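## Task

Configure the slide rule for 2 × 1.3: the left-end 1 of the C scale sits over 2 on the D scale, and the hairline sits over 1.3 on the C scale; accuracy of both settings matters. The rule must end face up, must hold its setting on its own without the robot, and both grippers must release it and move away at the end.

## Robot and tools

ROBOT. Two six-joint Piper arms, named left_arm and right_arm, each ending in a parallel two-finger gripper. Bases in the scene frame: left_arm at (-0.029, +0.325, 0) with quat_wxyz (+0.998, 0, 0, +0.064); right_arm at (-0.033, -0.210, 0) with quat_wxyz (+0.996, 0, 0, -0.093). Joint ranges in rad, base to hand: waist -2.618..2.618, shoulder 0..3.140, elbow -2.967..0, forearm roll -1.745..1.745, wrist pitch -1.220..1.220, wrist roll -2.094..2.094. The fingers extend along the gripper's +z axis and close along its y axis. end_effector_position is the point midway between the finger pads, roughly 5 mm short of the tips.

FRAME. One scene frame for everything: origin on the tabletop midway between the arms, +z up, +x pointing out across the table, +y toward left_arm. The arm names do not correspond to the left or right side of any camera picture. Reported hand positions can be slightly wrong, more so when an arm reaches far.

ROW FORMAT. Every motion command is a row of 16 numbers, even if one arm stays put: left_arm x, y, z, qw, qx, qy, qz, opening, then right_arm in the same order. x, y, z are an absolute target for end_effector_position in metres; qw..qz an absolute target orientation (w first); both in the scene frame, so a row is a pose, not an offset. Opening runs from -1 (closed) to +1 (fully open, 0.070 m). To hold an arm still, resend its full pose from the last result before it stopped, plus the wanted opening. To keep a gripper's orientation, repeat the same commanded quaternion rather than copying the reported one, which drifts. A target more than 0.6 m from the arm's last reported position along any gripper axis gets the call refused, and nothing is sent. Each control step the commanded pose is clipped to at most 70 mm and 16 degrees from the measured pose; when both cannot be met, position wins.

TOOLS.
execute_actions: "actions" holds zero or one item. Empty list: just report state. {"rows": [...], "steps": n}: up to 15 rows, n from 1 to 15 steps of 1/30 s each (default 15); one row per step, the final row repeated to fill. {"steps": n} without rows: a wait of up to 300 steps counted from the previous result, thinking time included. Optional "pictures": true/false. After the last step an arm only continues to its last clipped pose, so check the result and send the remainder.
move: "target" is one 16-number row; "speed" 0.002 to 0.5 m/s (default 0.25; rotation up to twice that in rad/s). Both grippers travel straight toward their poses, finishing together, in 0.5 to 10 s; anything longer is cut off at 10 s. The opening is applied at the start. Paths ignore obstacles and the other arm; grippers lag and may overshoot speed near full stretch. Faster motion and targets set deeper past a contact press harder.
wait: "seconds" 0 to 10, sends nothing new.
zoom_image: "camera" one of cam_high (896x504), cam_low (896x504), cam_left_wrist (616x616), cam_right_wrist (616x616); "region" [x0, y0, x1, y1] in pixels from the top-left, at most 504x504. Useful for reading scale marks and the hairline.
read_manual: "section" "licences" only; no motion.
finished_scene: "scene" is the current scene's number; ends it permanently, reports success, and gives the next task.

RESULTS. The state line lists each gripper's position and quat_wxyz. HELD marks steps where the clearance check withheld part of a row; "pose unreachable" names the affected arm. "Hand target" shows where the controller is currently steering each gripper. A move adds a "move:" line: done, off_target, moving, held or fault, plus limits such as paced (pose clipped) or held (some steps blocked, after which the arm may jump ahead quickly), and each gripper's remaining distance. grip_measured is the finger opening on the command scale; the last Joint positions entry is the opening in metres. Joint torques are noisy, offset drive outputs, not pure contact load.

GRIPPING. Closing fully takes about 1 s. To hold something, command an opening below grip_measured, roughly 0.04 lower for a firm hold, less for a light one. Readings may be off by about 1 mm per gripper. Pad force is about 20 N; snapping shut can press harder.

CAUTIONS. Do not let the arms collide or shove each other. Load limits: 21.6 N m for waist, shoulder and elbow, 7.52 N m for the three wrist joints, whose motors manage only about 4 N m; exceeding a limit triggers a TORQUE FAULT that freezes the arm for 10 s. Sustained holding heats motors: MOTOR HOT appears from 65 °C, and at 80 °C an OVER-TEMPERATURE FAULT drops the arm. The scene keeps running while you think. Occasional tugs may disturb a held part or nudge loose objects. Never push anything off the table, never flip the slide rule over, and avoid drops and hard impacts; slide the parts gently. Finish with the setting resting on its own, grippers opened and withdrawn.

Each tool is called by a JSON object that holds its "api" and its "payload".

## Session

{"api": "execute_actions", "payload": {"actions": []}}

Scene clock: 0.00 s of 9100.00 s.
left_arm: end_effector_position=(+0.4277, +0.5439, +0.3319) grip_measured=+0.39 end_effector_quat_wxyz=(+0.596, +0.027, +0.717, +0.360) | right_arm: end_effector_position=(+0.4908, -0.0873, +0.1197) grip_measured=-1.00 end_effector_quat_wxyz=(-0.109, +0.883, -0.434, +0.143)
Joint positions: left_arm=[ 0.275  1.584 -1.144 -0.315 -0.338  0.877  0.049] | right_arm=[ 0.421  2.255 -2.12  -0.016  1.161 -1.989  0.   ]
Joint torques (N m, as the arm reports them, + toward a larger angle): no reading
Hand target (left_arm): +0.428, +0.544, +0.332; +0.596, +0.027, +0.717, +0.360
Hand target (right_arm): +0.491, -0.087, +0.120; -0.109, +0.883, -0.434, +0.143

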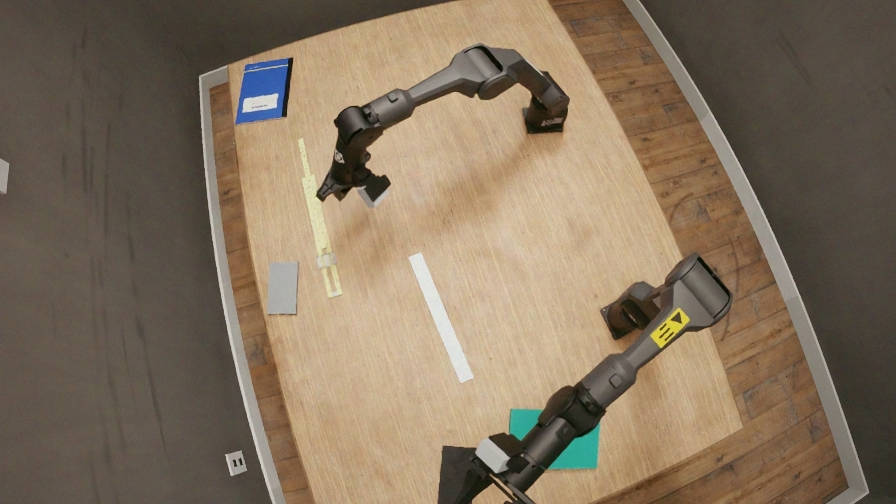

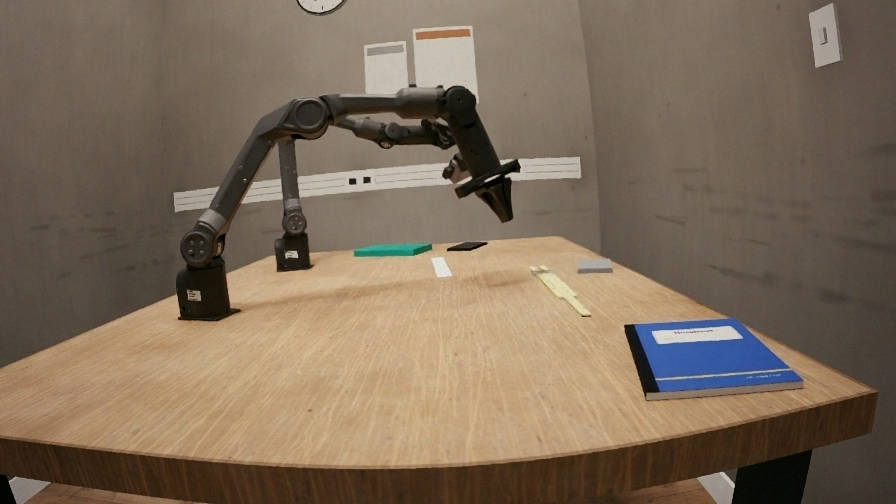

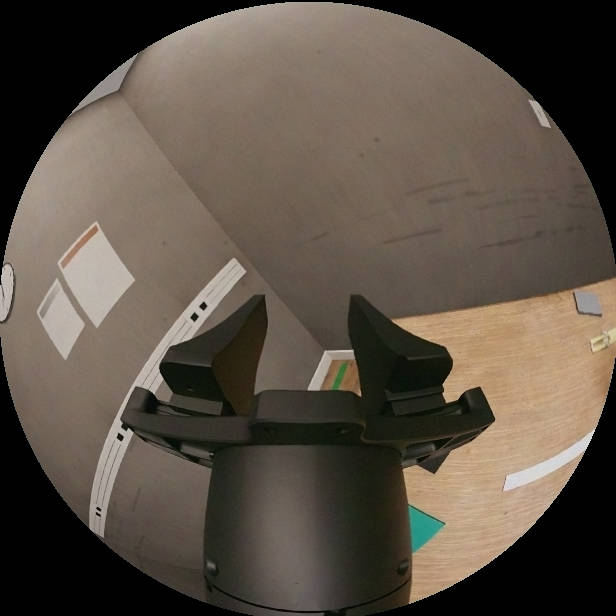

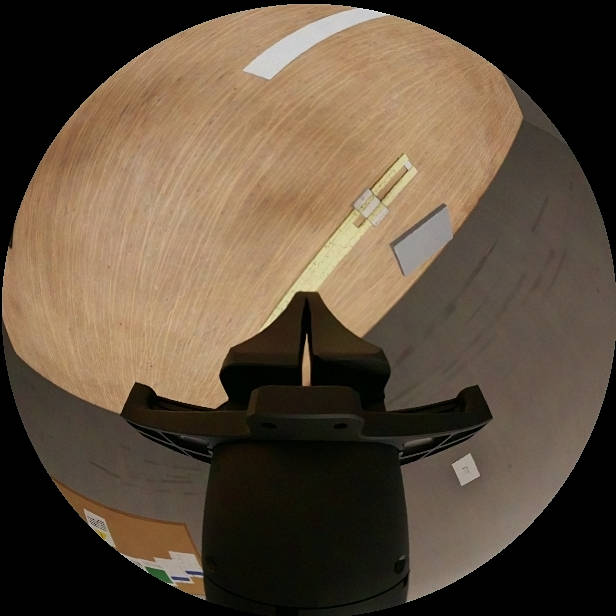

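{"api": "zoom_image", "payload": {"camera": "cam_high", "region": [240, 120, 400, 320]}}

{"api": "zoom_image", "payload": {"camera": "cam_right_wrist", "region": [260, 140, 440, 320]}}

{"api": "zoom_image", "payload": {"camera": "cam_low", "region": [500, 245, 640, 335]}}

Region (240, 120, 400, 320) of cam_high's 896x504 image, scaled by 2.520, with more detail than that image has; it fills the left 403 columns of this view, and the rest is white.

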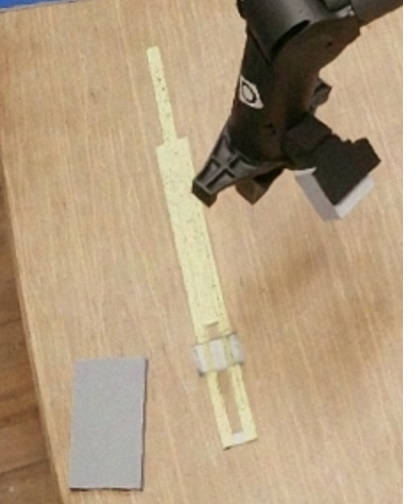

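Region (260, 140, 440, 320) of cam_right_wrist's 616x616 image, scaled by 2.800, with more detail than that image has.

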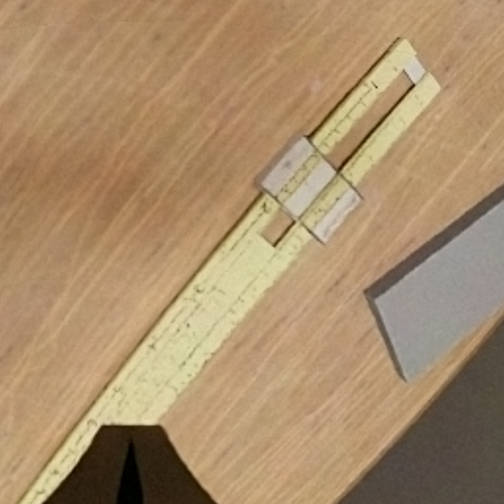

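Region (500, 245, 640, 335) of cam_low's 896x504 image, scaled by 3.600, with more detail than that image has; it fills the top 324 rows of this view, and the rest is white.

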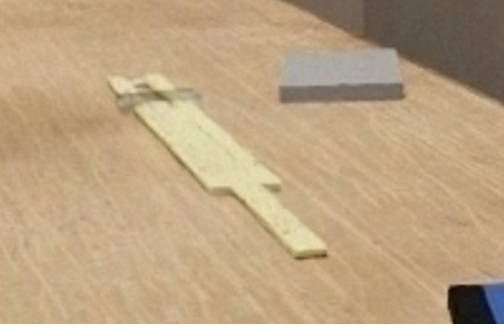

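{"api": "move", "payload": {"target": [0.40, 0.32, 0.16, 0.2064, 0.2936, 0.9311, -0.0651, 0.4, 0.605, -0.09, 0.045, 0.3827, 0.0, 0.9239, 0.0, 1.0], "speed": 0.35}}

Scene clock: 123.67 s of 9100.00 s.
left_arm: end_effector_position=(+0.3973, +0.3181, +0.1638) grip_measured=+0.40 end_effector_quat_wxyz=(+0.203, +0.294, +0.932, -0.063) | right_arm: end_effector_position=(+0.6038, -0.0880, +0.0447) grip_measured=+0.98 end_effector_quat_wxyz=(+0.382, -0.001, +0.924, -0.001)
Joint positions: left_arm=[ 0.003  1.803 -1.536 -0.321  1.085  0.85   0.049] | right_arm=[ 0.434  2.51  -2.108 -0.362  0.516  0.493  0.069]
Joint torques (N m, as the arm reports them, + toward a larger angle): left_arm=[ 1.05 -5.32 -5.39 -0.26 -0.7   0.05] | right_arm=[  0.91 -10.37  -3.41  -0.05  -0.74  -0.24]
Hand target (left_arm): +0.397, +0.319, +0.164; +0.203, +0.294, +0.932, -0.063
Hand target (right_arm): +0.604, -0.088, +0.045; +0.382, -0.001, +0.924, -0.001
Off the commanded pose (left_arm): 0.005 m, 0 deg.
Off the commanded pose (right_arm): 0.002 m, 0 deg.
After step 90, 117.00 s passed at rest.
move: off_target (left_arm)

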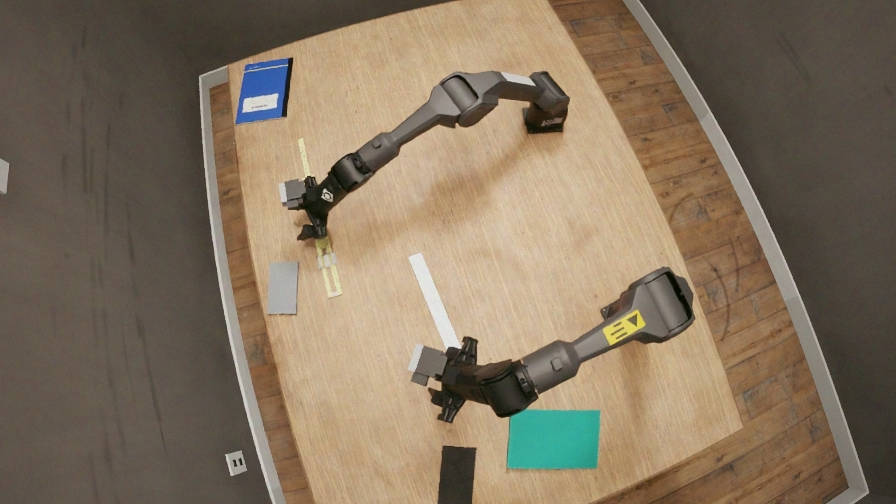

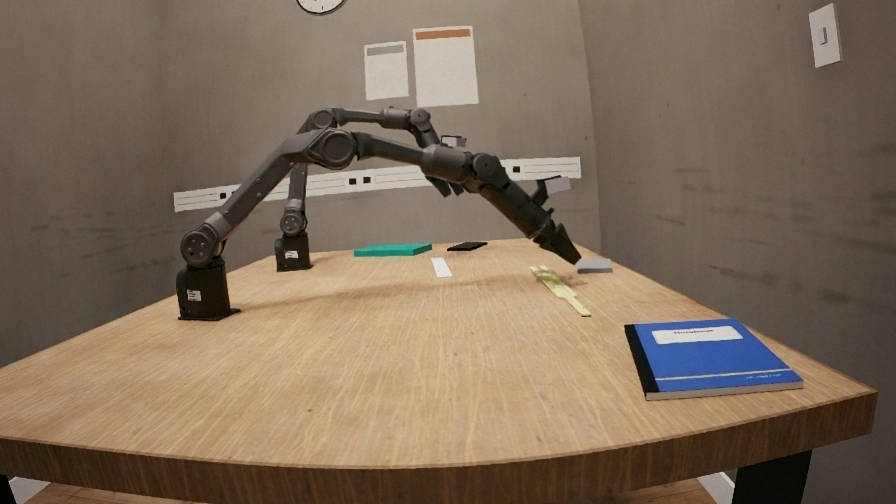

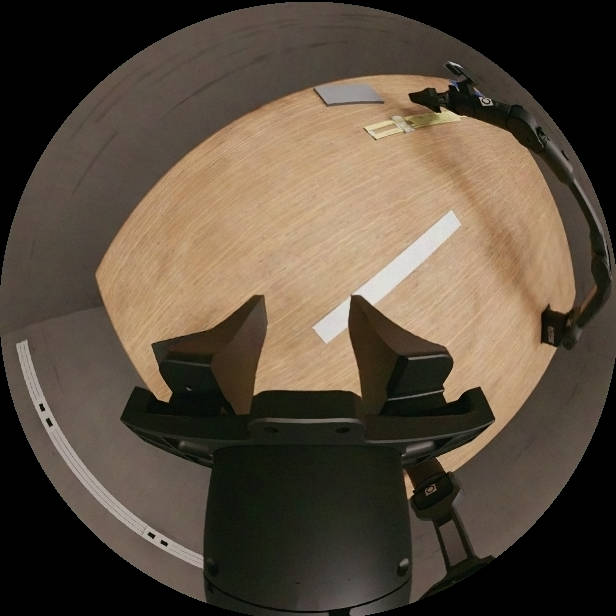

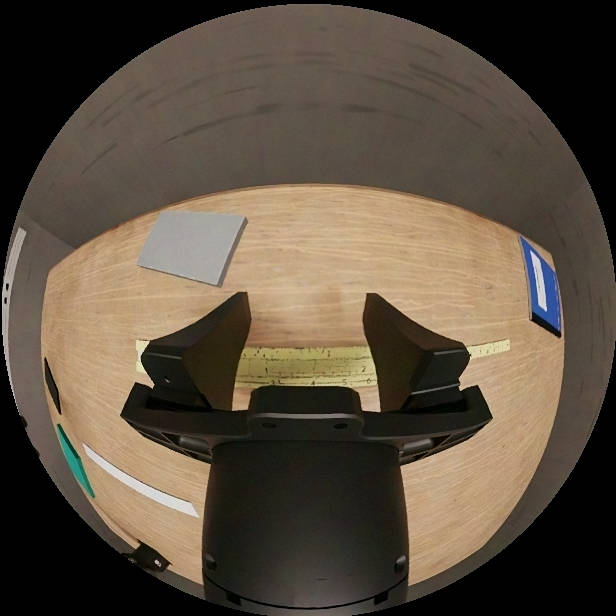

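{"api": "execute_actions", "payload": {"actions": []}}

Scene clock: 138.03 s of 9100.00 s.
left_arm: end_effector_position=(+0.3972, +0.3185, +0.1638) grip_measured=+0.40 end_effector_quat_wxyz=(+0.203, +0.294, +0.932, -0.063) | right_arm: end_effector_position=(+0.6038, -0.0883, +0.0447) grip_measured=+0.98 end_effector_quat_wxyz=(+0.382, -0.001, +0.924, -0.001)
Joint positions: left_arm=[ 0.003  1.803 -1.535 -0.321  1.085  0.85   0.049] | right_arm=[ 0.434  2.51  -2.108 -0.361  0.516  0.492  0.069]
Joint torques (N m, as the arm reports them, + toward a larger angle): left_arm=[ 1.65 -5.23 -4.62 -0.26 -0.69 -0.17] | right_arm=[ -0.03 -11.45  -2.91  -0.03  -0.87  -0.24]
Hand target (left_arm): +0.397, +0.319, +0.164; +0.203, +0.294, +0.932, -0.063
Hand target (right_arm): +0.604, -0.088, +0.045; +0.382, -0.001, +0.924, -0.001
Off the commanded pose (left_arm): 0.005 m, 0 deg.
Off the commanded pose (right_arm): 0.002 m, 0 deg.
Steps of this call (steps 1 to 90: nothing new was sent; then 11.37 s passed at rest). Readings (end_effector_position):
1: left_arm (+0.3973, +0.3181, +0.1638) | right_arm (+0.6038, -0.0880, +0.0447)
2: left_arm (+0.3973, +0.3181, +0.1638) | right_arm (+0.6038, -0.0880, +0.0447)
4: left_arm (+0.3973, +0.3181, +0.1639) | right_arm (+0.6038, -0.0880, +0.0447)
8: left_arm (+0.3973, +0.3182, +0.1639) | right_arm (+0.6037, -0.0880, +0.0447)
90: the state above

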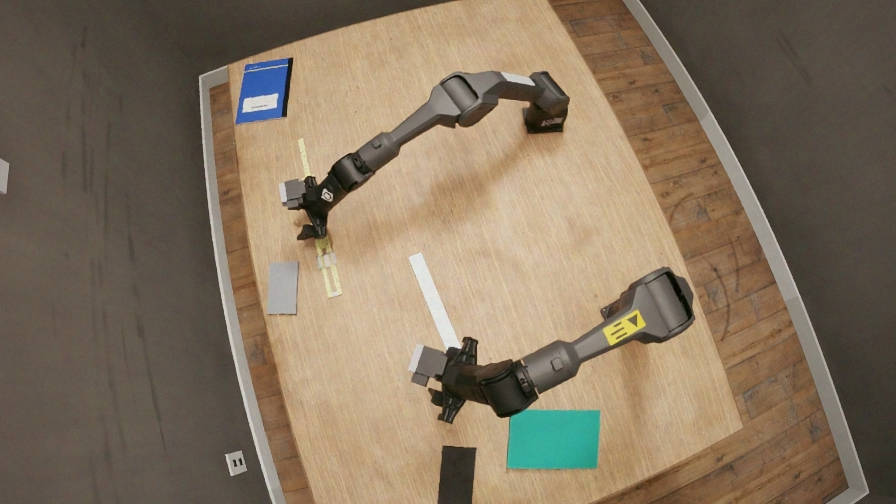

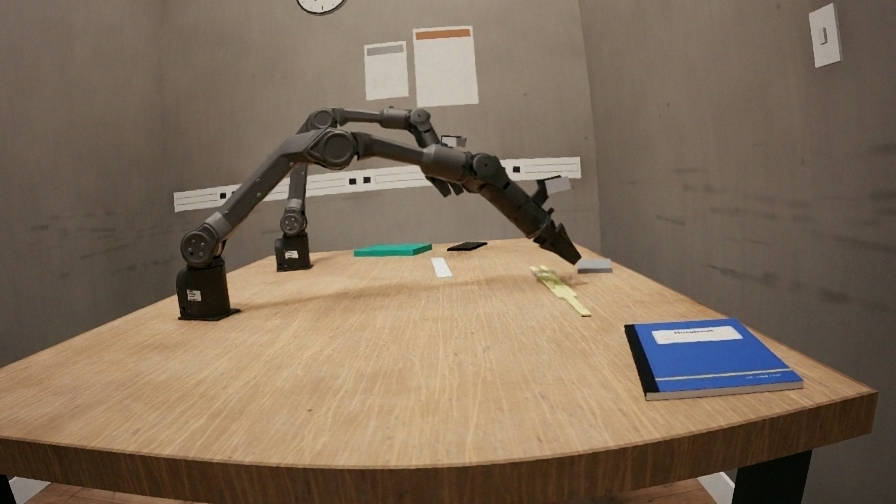

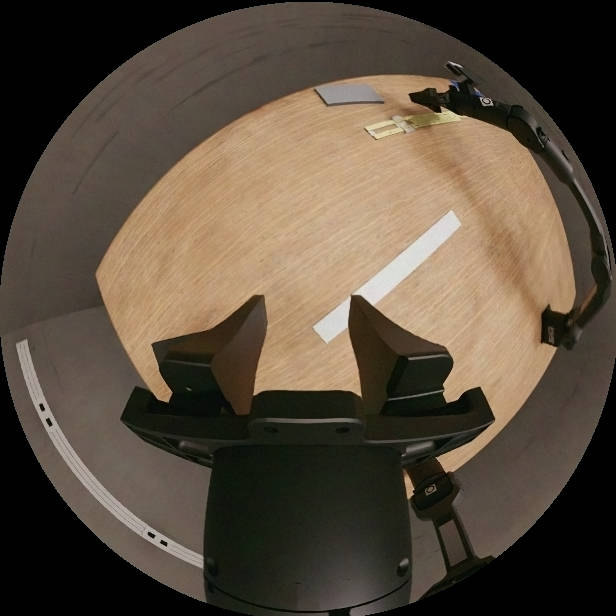

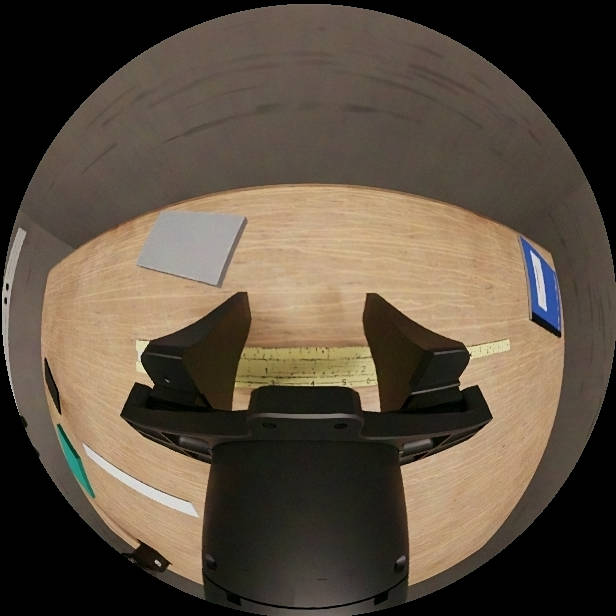

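{"api": "move", "payload": {"target": [0.43,0.078,0.062,0.2706,0.6533,0.6533,-0.2706,0.4, 0.604,-0.088,0.016,0.3827,0,0.9239,0,1.0], "speed": 0.2}}

{"api": "zoom_image", "payload": {"camera": "cam_low", "region": [500, 220, 640, 320]}}

Scene clock: 181.60 s of 9100.00 s.
left_arm: end_effector_position=(+0.4310, +0.0790, +0.0637) grip_measured=+0.40 end_effector_quat_wxyz=(+0.269, +0.656, +0.652, -0.270) | right_arm: end_effector_position=(+0.6036, -0.0880, +0.0157) grip_measured=+0.98 end_effector_quat_wxyz=(+0.382, -0.000, +0.924, +0.000)
Joint positions: left_arm=[-0.32   2.364 -1.897 -0.847  1.176  1.721  0.049] | right_arm=[ 0.434  2.548 -2.066 -0.418  0.44   0.559  0.069]
Joint torques (N m, as the arm reports them, + toward a larger angle): left_arm=[ 1.28 -7.59 -4.37 -0.56  0.18 -0.17] | right_arm=[  0.16 -10.31  -2.97  -0.27  -0.79   0.11]
Hand target (left_arm): +0.431, +0.080, +0.064; +0.269, +0.655, +0.653, -0.269
Hand target (right_arm): +0.604, -0.088, +0.016; +0.383, -0.000, +0.924, +0.000
Off the commanded pose (left_arm): 0.002 m, 0 deg.
Off the commanded pose (right_arm): 0.000 m, 0 deg.
After step 90, 37.70 s passed at rest.
move: done

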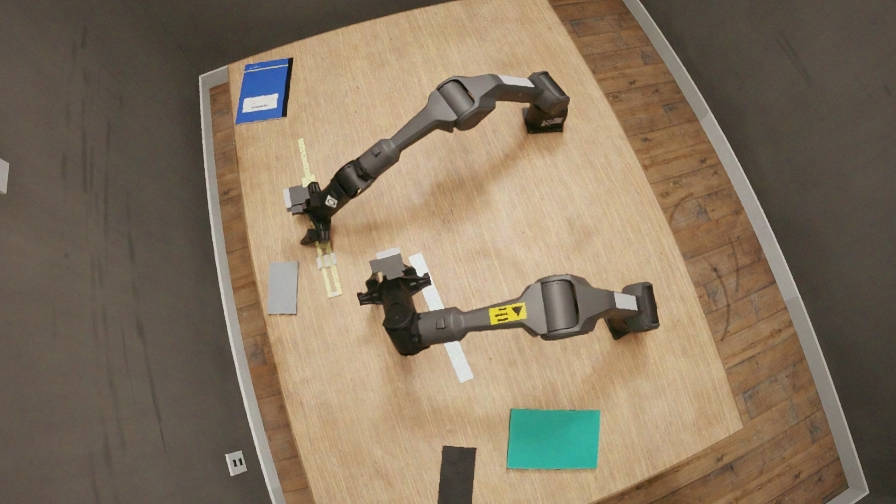

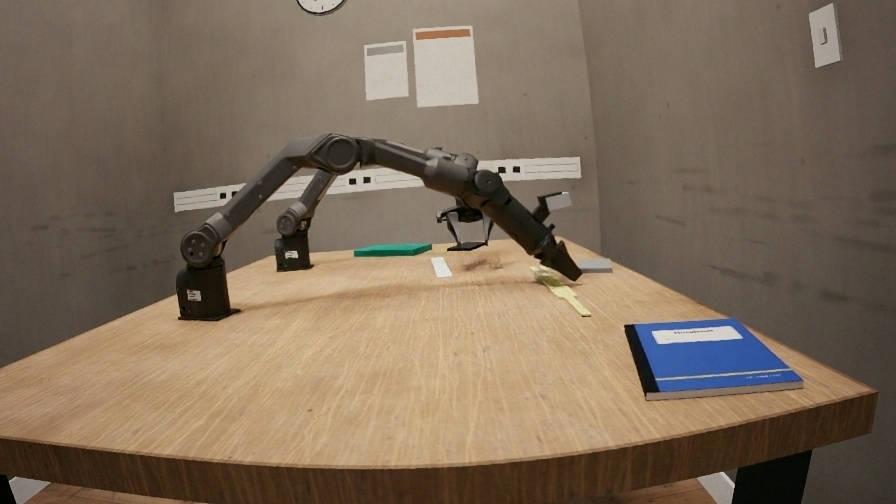

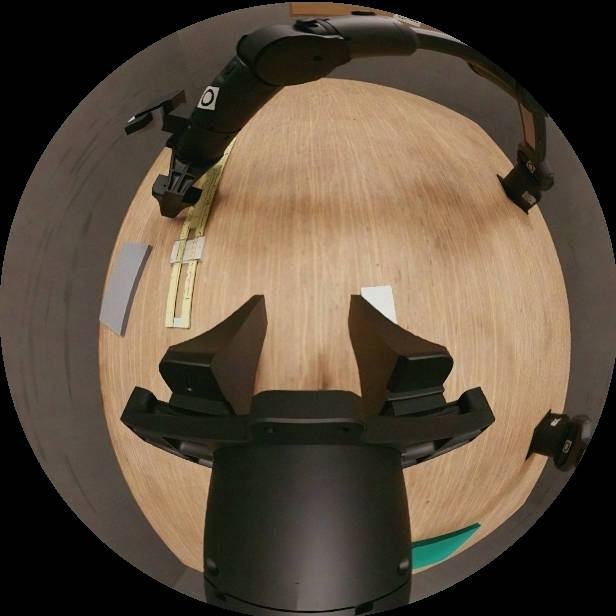

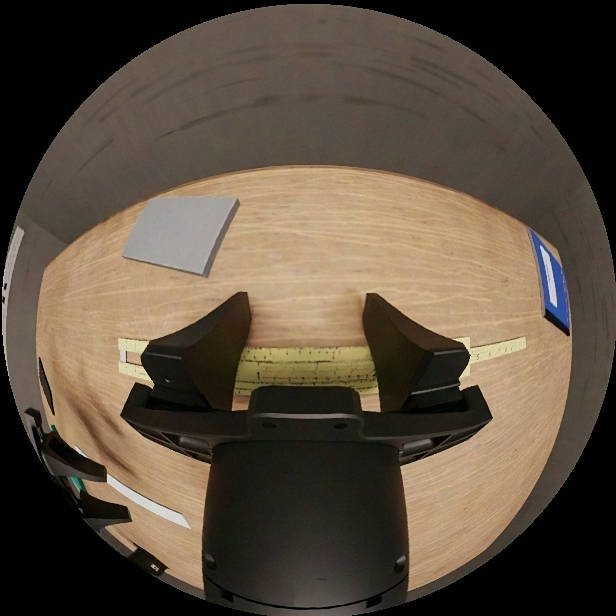

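Region (500, 220, 640, 320) of cam_low's 896x504 image, scaled by 3.600, with more detail than that image has; it fills the top 360 rows of this view, and the rest is white.

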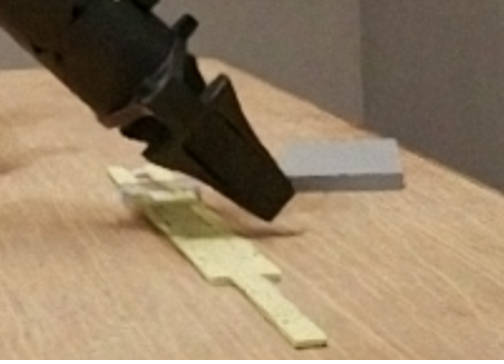

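{"api": "move", "payload": {"target": [0.43,0.078,0.062,0.2706,0.6533,0.6533,-0.2706,0.4, 0.600,-0.088,0.0115,0.3827,0,0.9239,0,1.0], "speed": 0.02}}

{"api": "move", "payload": {"target": [0.43,0.078,0.062,0.2706,0.6533,0.6533,-0.2706,0.4, 0.455,-0.088,0.0115,0.3827,0,0.9239,0,1.0], "speed": 0.06}}

Scene clock: 190.27 s of 9100.00 s.
left_arm: end_effector_position=(+0.4300, +0.0781, +0.0620) grip_measured=+0.40 end_effector_quat_wxyz=(+0.271, +0.653, +0.653, -0.271) | right_arm: end_effector_position=(+0.5999, -0.0881, +0.0114) grip_measured=+0.98 end_effector_quat_wxyz=(+0.383, +0.000, +0.924, +0.000)
Joint positions: left_arm=[-0.321  2.36  -1.879 -0.857  1.163  1.73   0.049] | right_arm=[ 0.435  2.537 -2.025 -0.449  0.414  0.594  0.069]
Joint torques (N m, as the arm reports them, + toward a larger angle): left_arm=[-0.06 -7.34 -4.36 -0.67 -0.01  0.07] | right_arm=[  1.41 -11.26  -3.16  -0.2   -0.71  -0.02]
Hand target (left_arm): +0.430, +0.078, +0.062; +0.271, +0.653, +0.653, -0.271
Hand target (right_arm): +0.600, -0.088, +0.011; +0.383, -0.000, +0.924, +0.000
Off the commanded pose (left_arm): 0.000 m, 0 deg.
Off the commanded pose (right_arm): 0.000 m, 0 deg.
After step 90, 4.97 s passed at rest.
move: done

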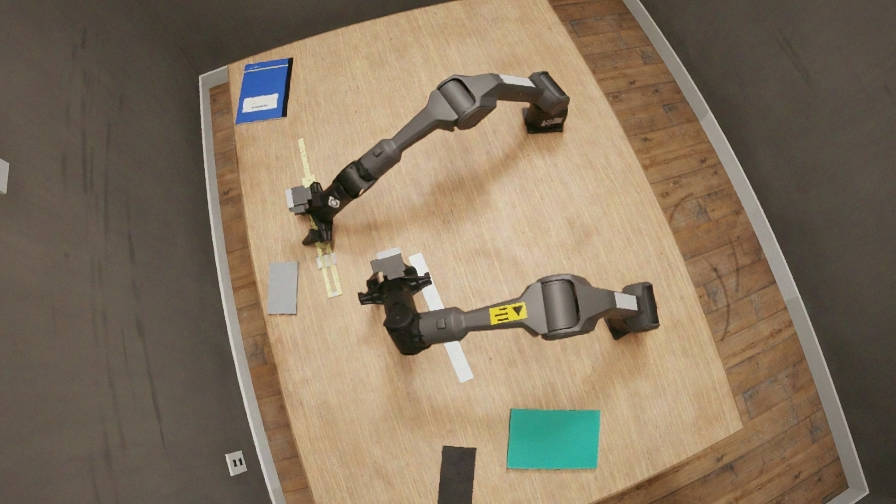

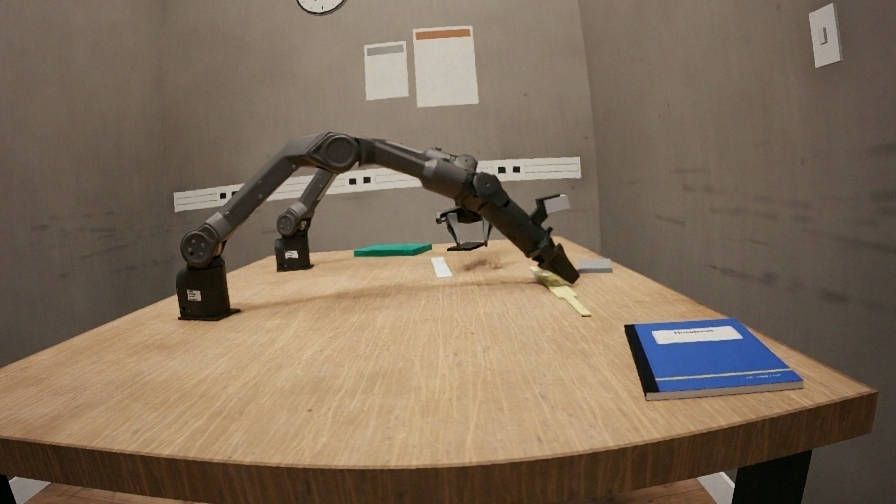

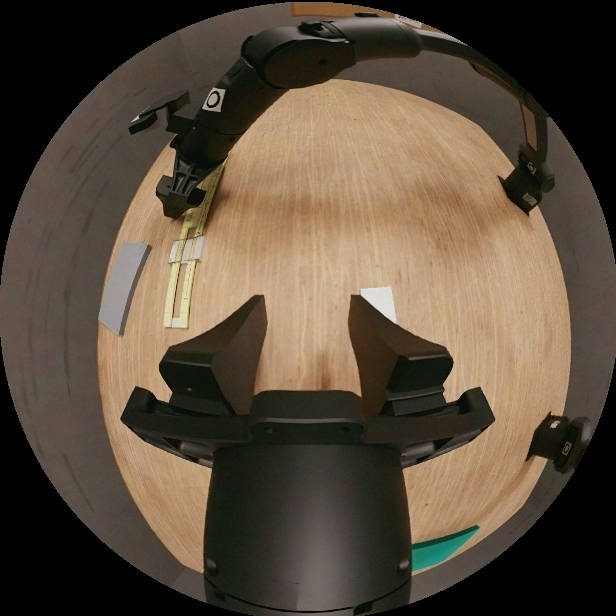

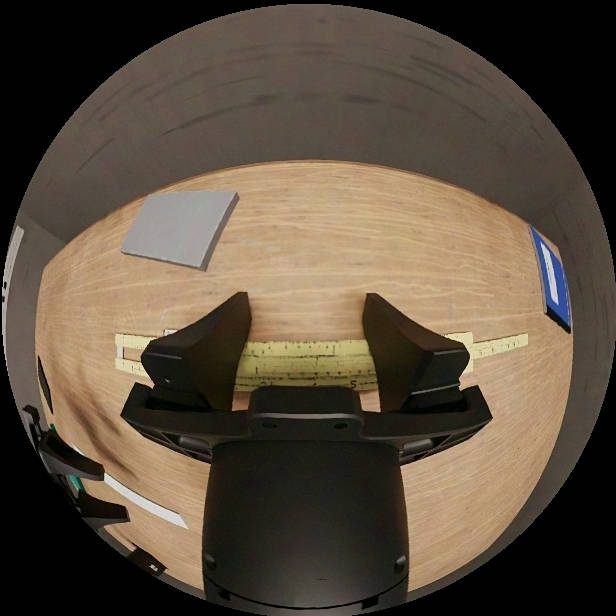

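Scene clock: 193.00 s of 9100.00 s.
left_arm: end_effector_position=(+0.4300, +0.0780, +0.0621) grip_measured=+0.40 end_effector_quat_wxyz=(+0.271, +0.653, +0.653, -0.271) | right_arm: end_effector_position=(+0.4526, -0.0891, +0.0107) grip_measured=+0.98 end_effector_quat_wxyz=(+0.375, -0.000, +0.927, +0.001)
Joint positions: left_arm=[-0.321  2.36  -1.88  -0.857  1.163  1.73   0.049] | right_arm=[ 0.533  2.096 -1.135 -1.743  0.241  2.003  0.069]
Joint torques (N m, as the arm reports them, + toward a larger angle): left_arm=[-0.24 -6.77 -5.76 -0.53  0.48 -0.17] | right_arm=[ 1.13 -7.95 -2.24 -0.15  0.51 -0.22]
Hand target (left_arm): +0.430, +0.078, +0.062; +0.271, +0.653, +0.653, -0.271
Hand target (right_arm): +0.453, -0.089, +0.011; +0.375, -0.001, +0.927, +0.001
Off the commanded pose (left_arm): 0.000 m, 0 deg.
Off the commanded pose (right_arm): 0.003 m, 1 deg.
joint sent to its limit (right arm) — the command would take joint 4 (forearm roll) past its lower limit, so that joint was sent only as far as its limit.
move: done

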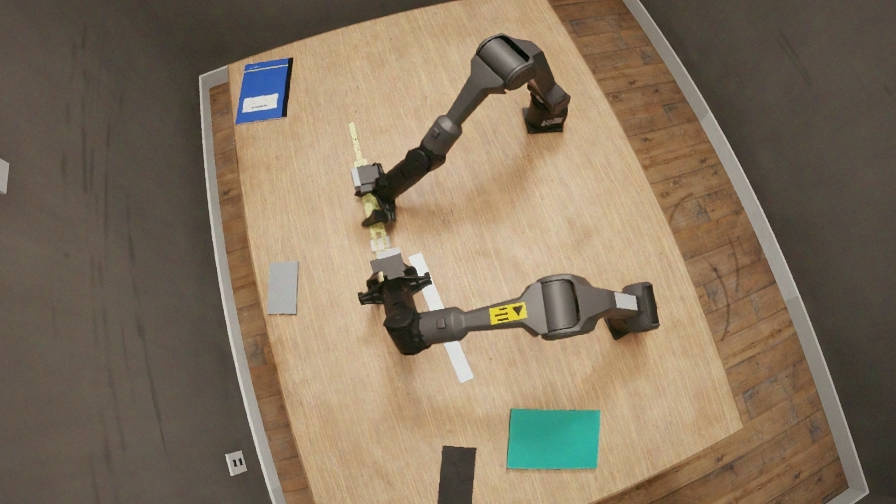

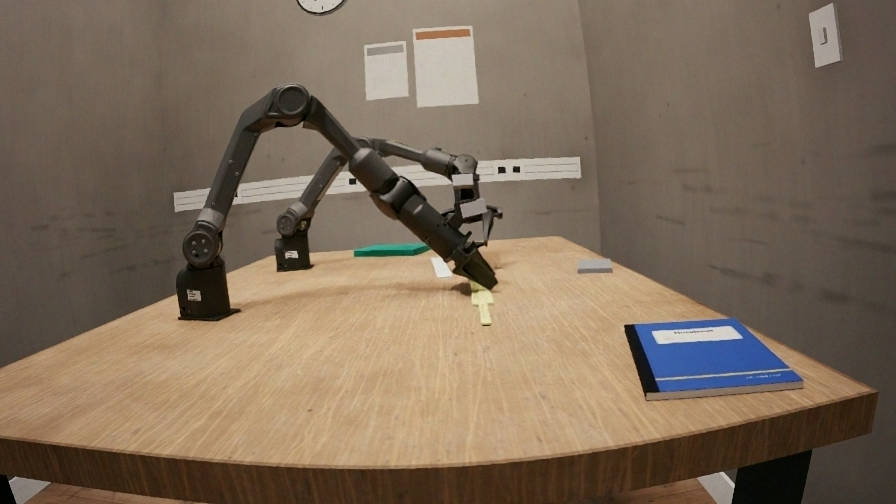

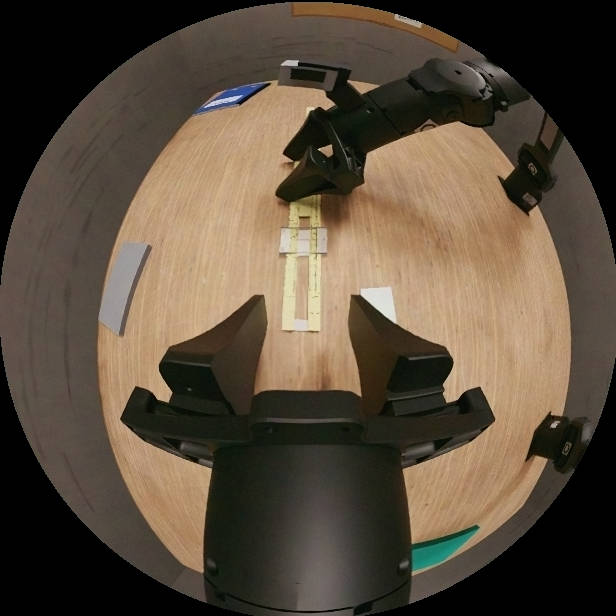

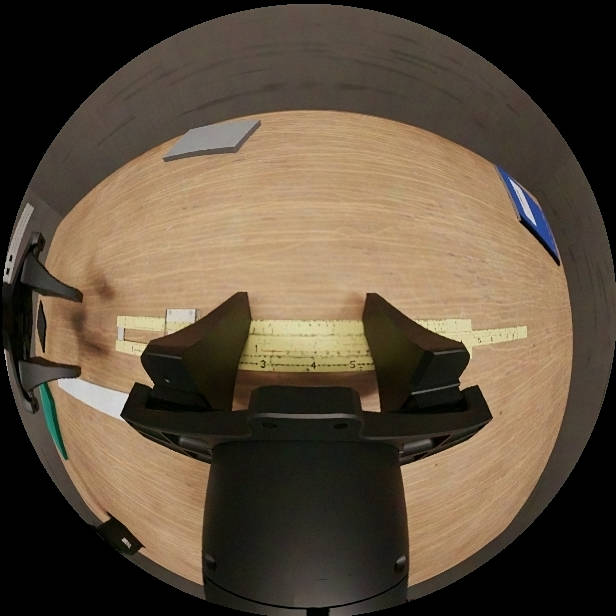

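{"api": "move", "payload": {"target": [0.4337,0.0665,0.030,0.26342,0.67015,0.63595,-0.27758,0.4, 0.4434,-0.089,0.011,0.32546,0.02475,0.9452,-0.00852,1.0], "speed": 0.04}}

{"api": "zoom_image", "payload": {"camera": "cam_left_wrist", "region": [238, 200, 378, 360]}}

Scene clock: 296.83 s of 9100.00 s.
left_arm: end_effector_position=(+0.4336, +0.0666, +0.0299) grip_measured=+0.40 end_effector_quat_wxyz=(+0.263, +0.670, +0.636, -0.278) | right_arm: end_effector_position=(+0.4447, -0.0888, +0.0121) grip_measured=+0.98 end_effector_quat_wxyz=(+0.329, +0.025, +0.944, -0.007)
Joint positions: left_arm=[-0.34   2.464 -1.952 -0.862  1.166  1.777  0.049] | right_arm=[ 0.544  2.085 -1.202 -1.053  0.287  1.364  0.069]
Joint torques (N m, as the arm reports them, + toward a larger angle): left_arm=[ 0.05 -7.41 -5.32 -0.67  0.56  0.02] | right_arm=[ 1.12 -8.49 -2.89 -0.2  -0.03  0.01]
Hand target (left_arm): +0.434, +0.067, +0.030; +0.263, +0.670, +0.636, -0.278
Hand target (right_arm): +0.445, -0.089, +0.012; +0.329, +0.025, +0.944, -0.007
Off the commanded pose (left_arm): 0.000 m, 0 deg.
Off the commanded pose (right_arm): 0.002 m, 0 deg.
After step 90, 99.10 s passed at rest.
move: done

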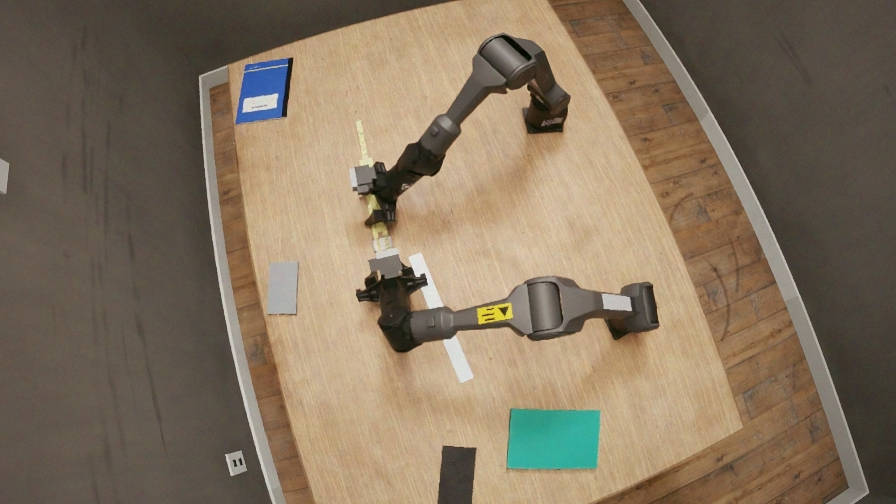

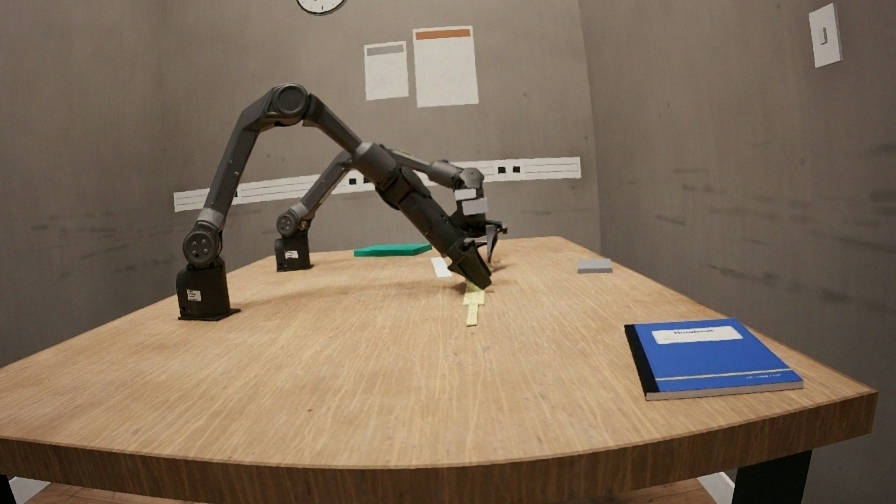

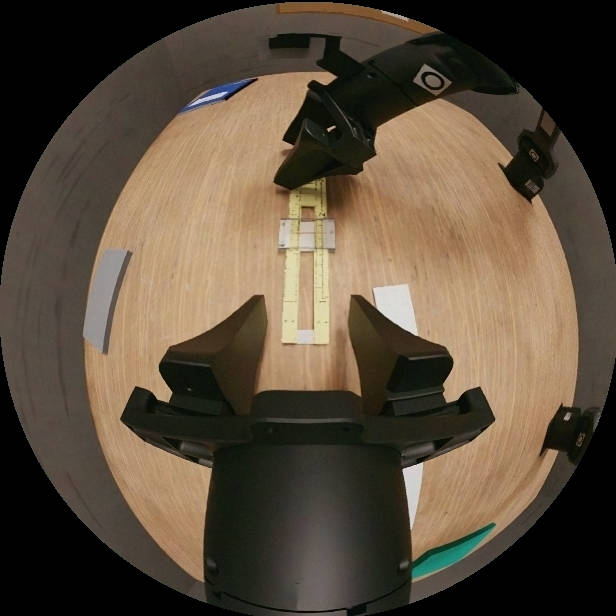

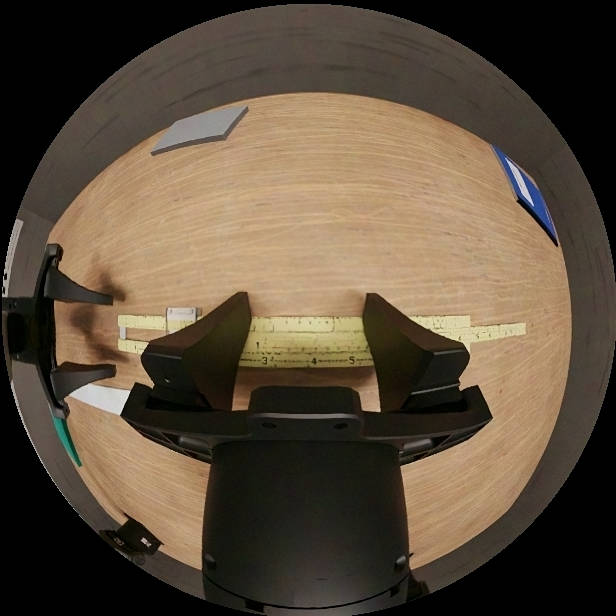

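Region (238, 200, 378, 360) of cam_left_wrist's 616x616 image, scaled by 3.150, with more detail than that image has; it fills the left 441 columns of this view, and the rest is white.

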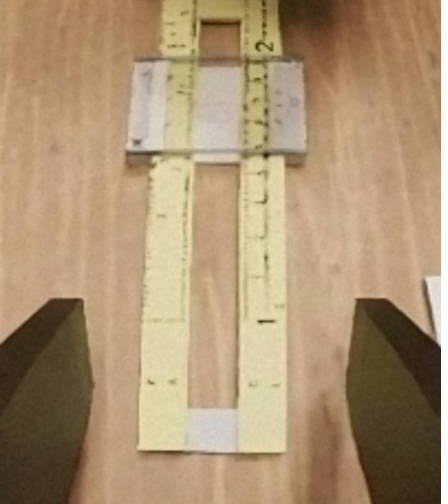

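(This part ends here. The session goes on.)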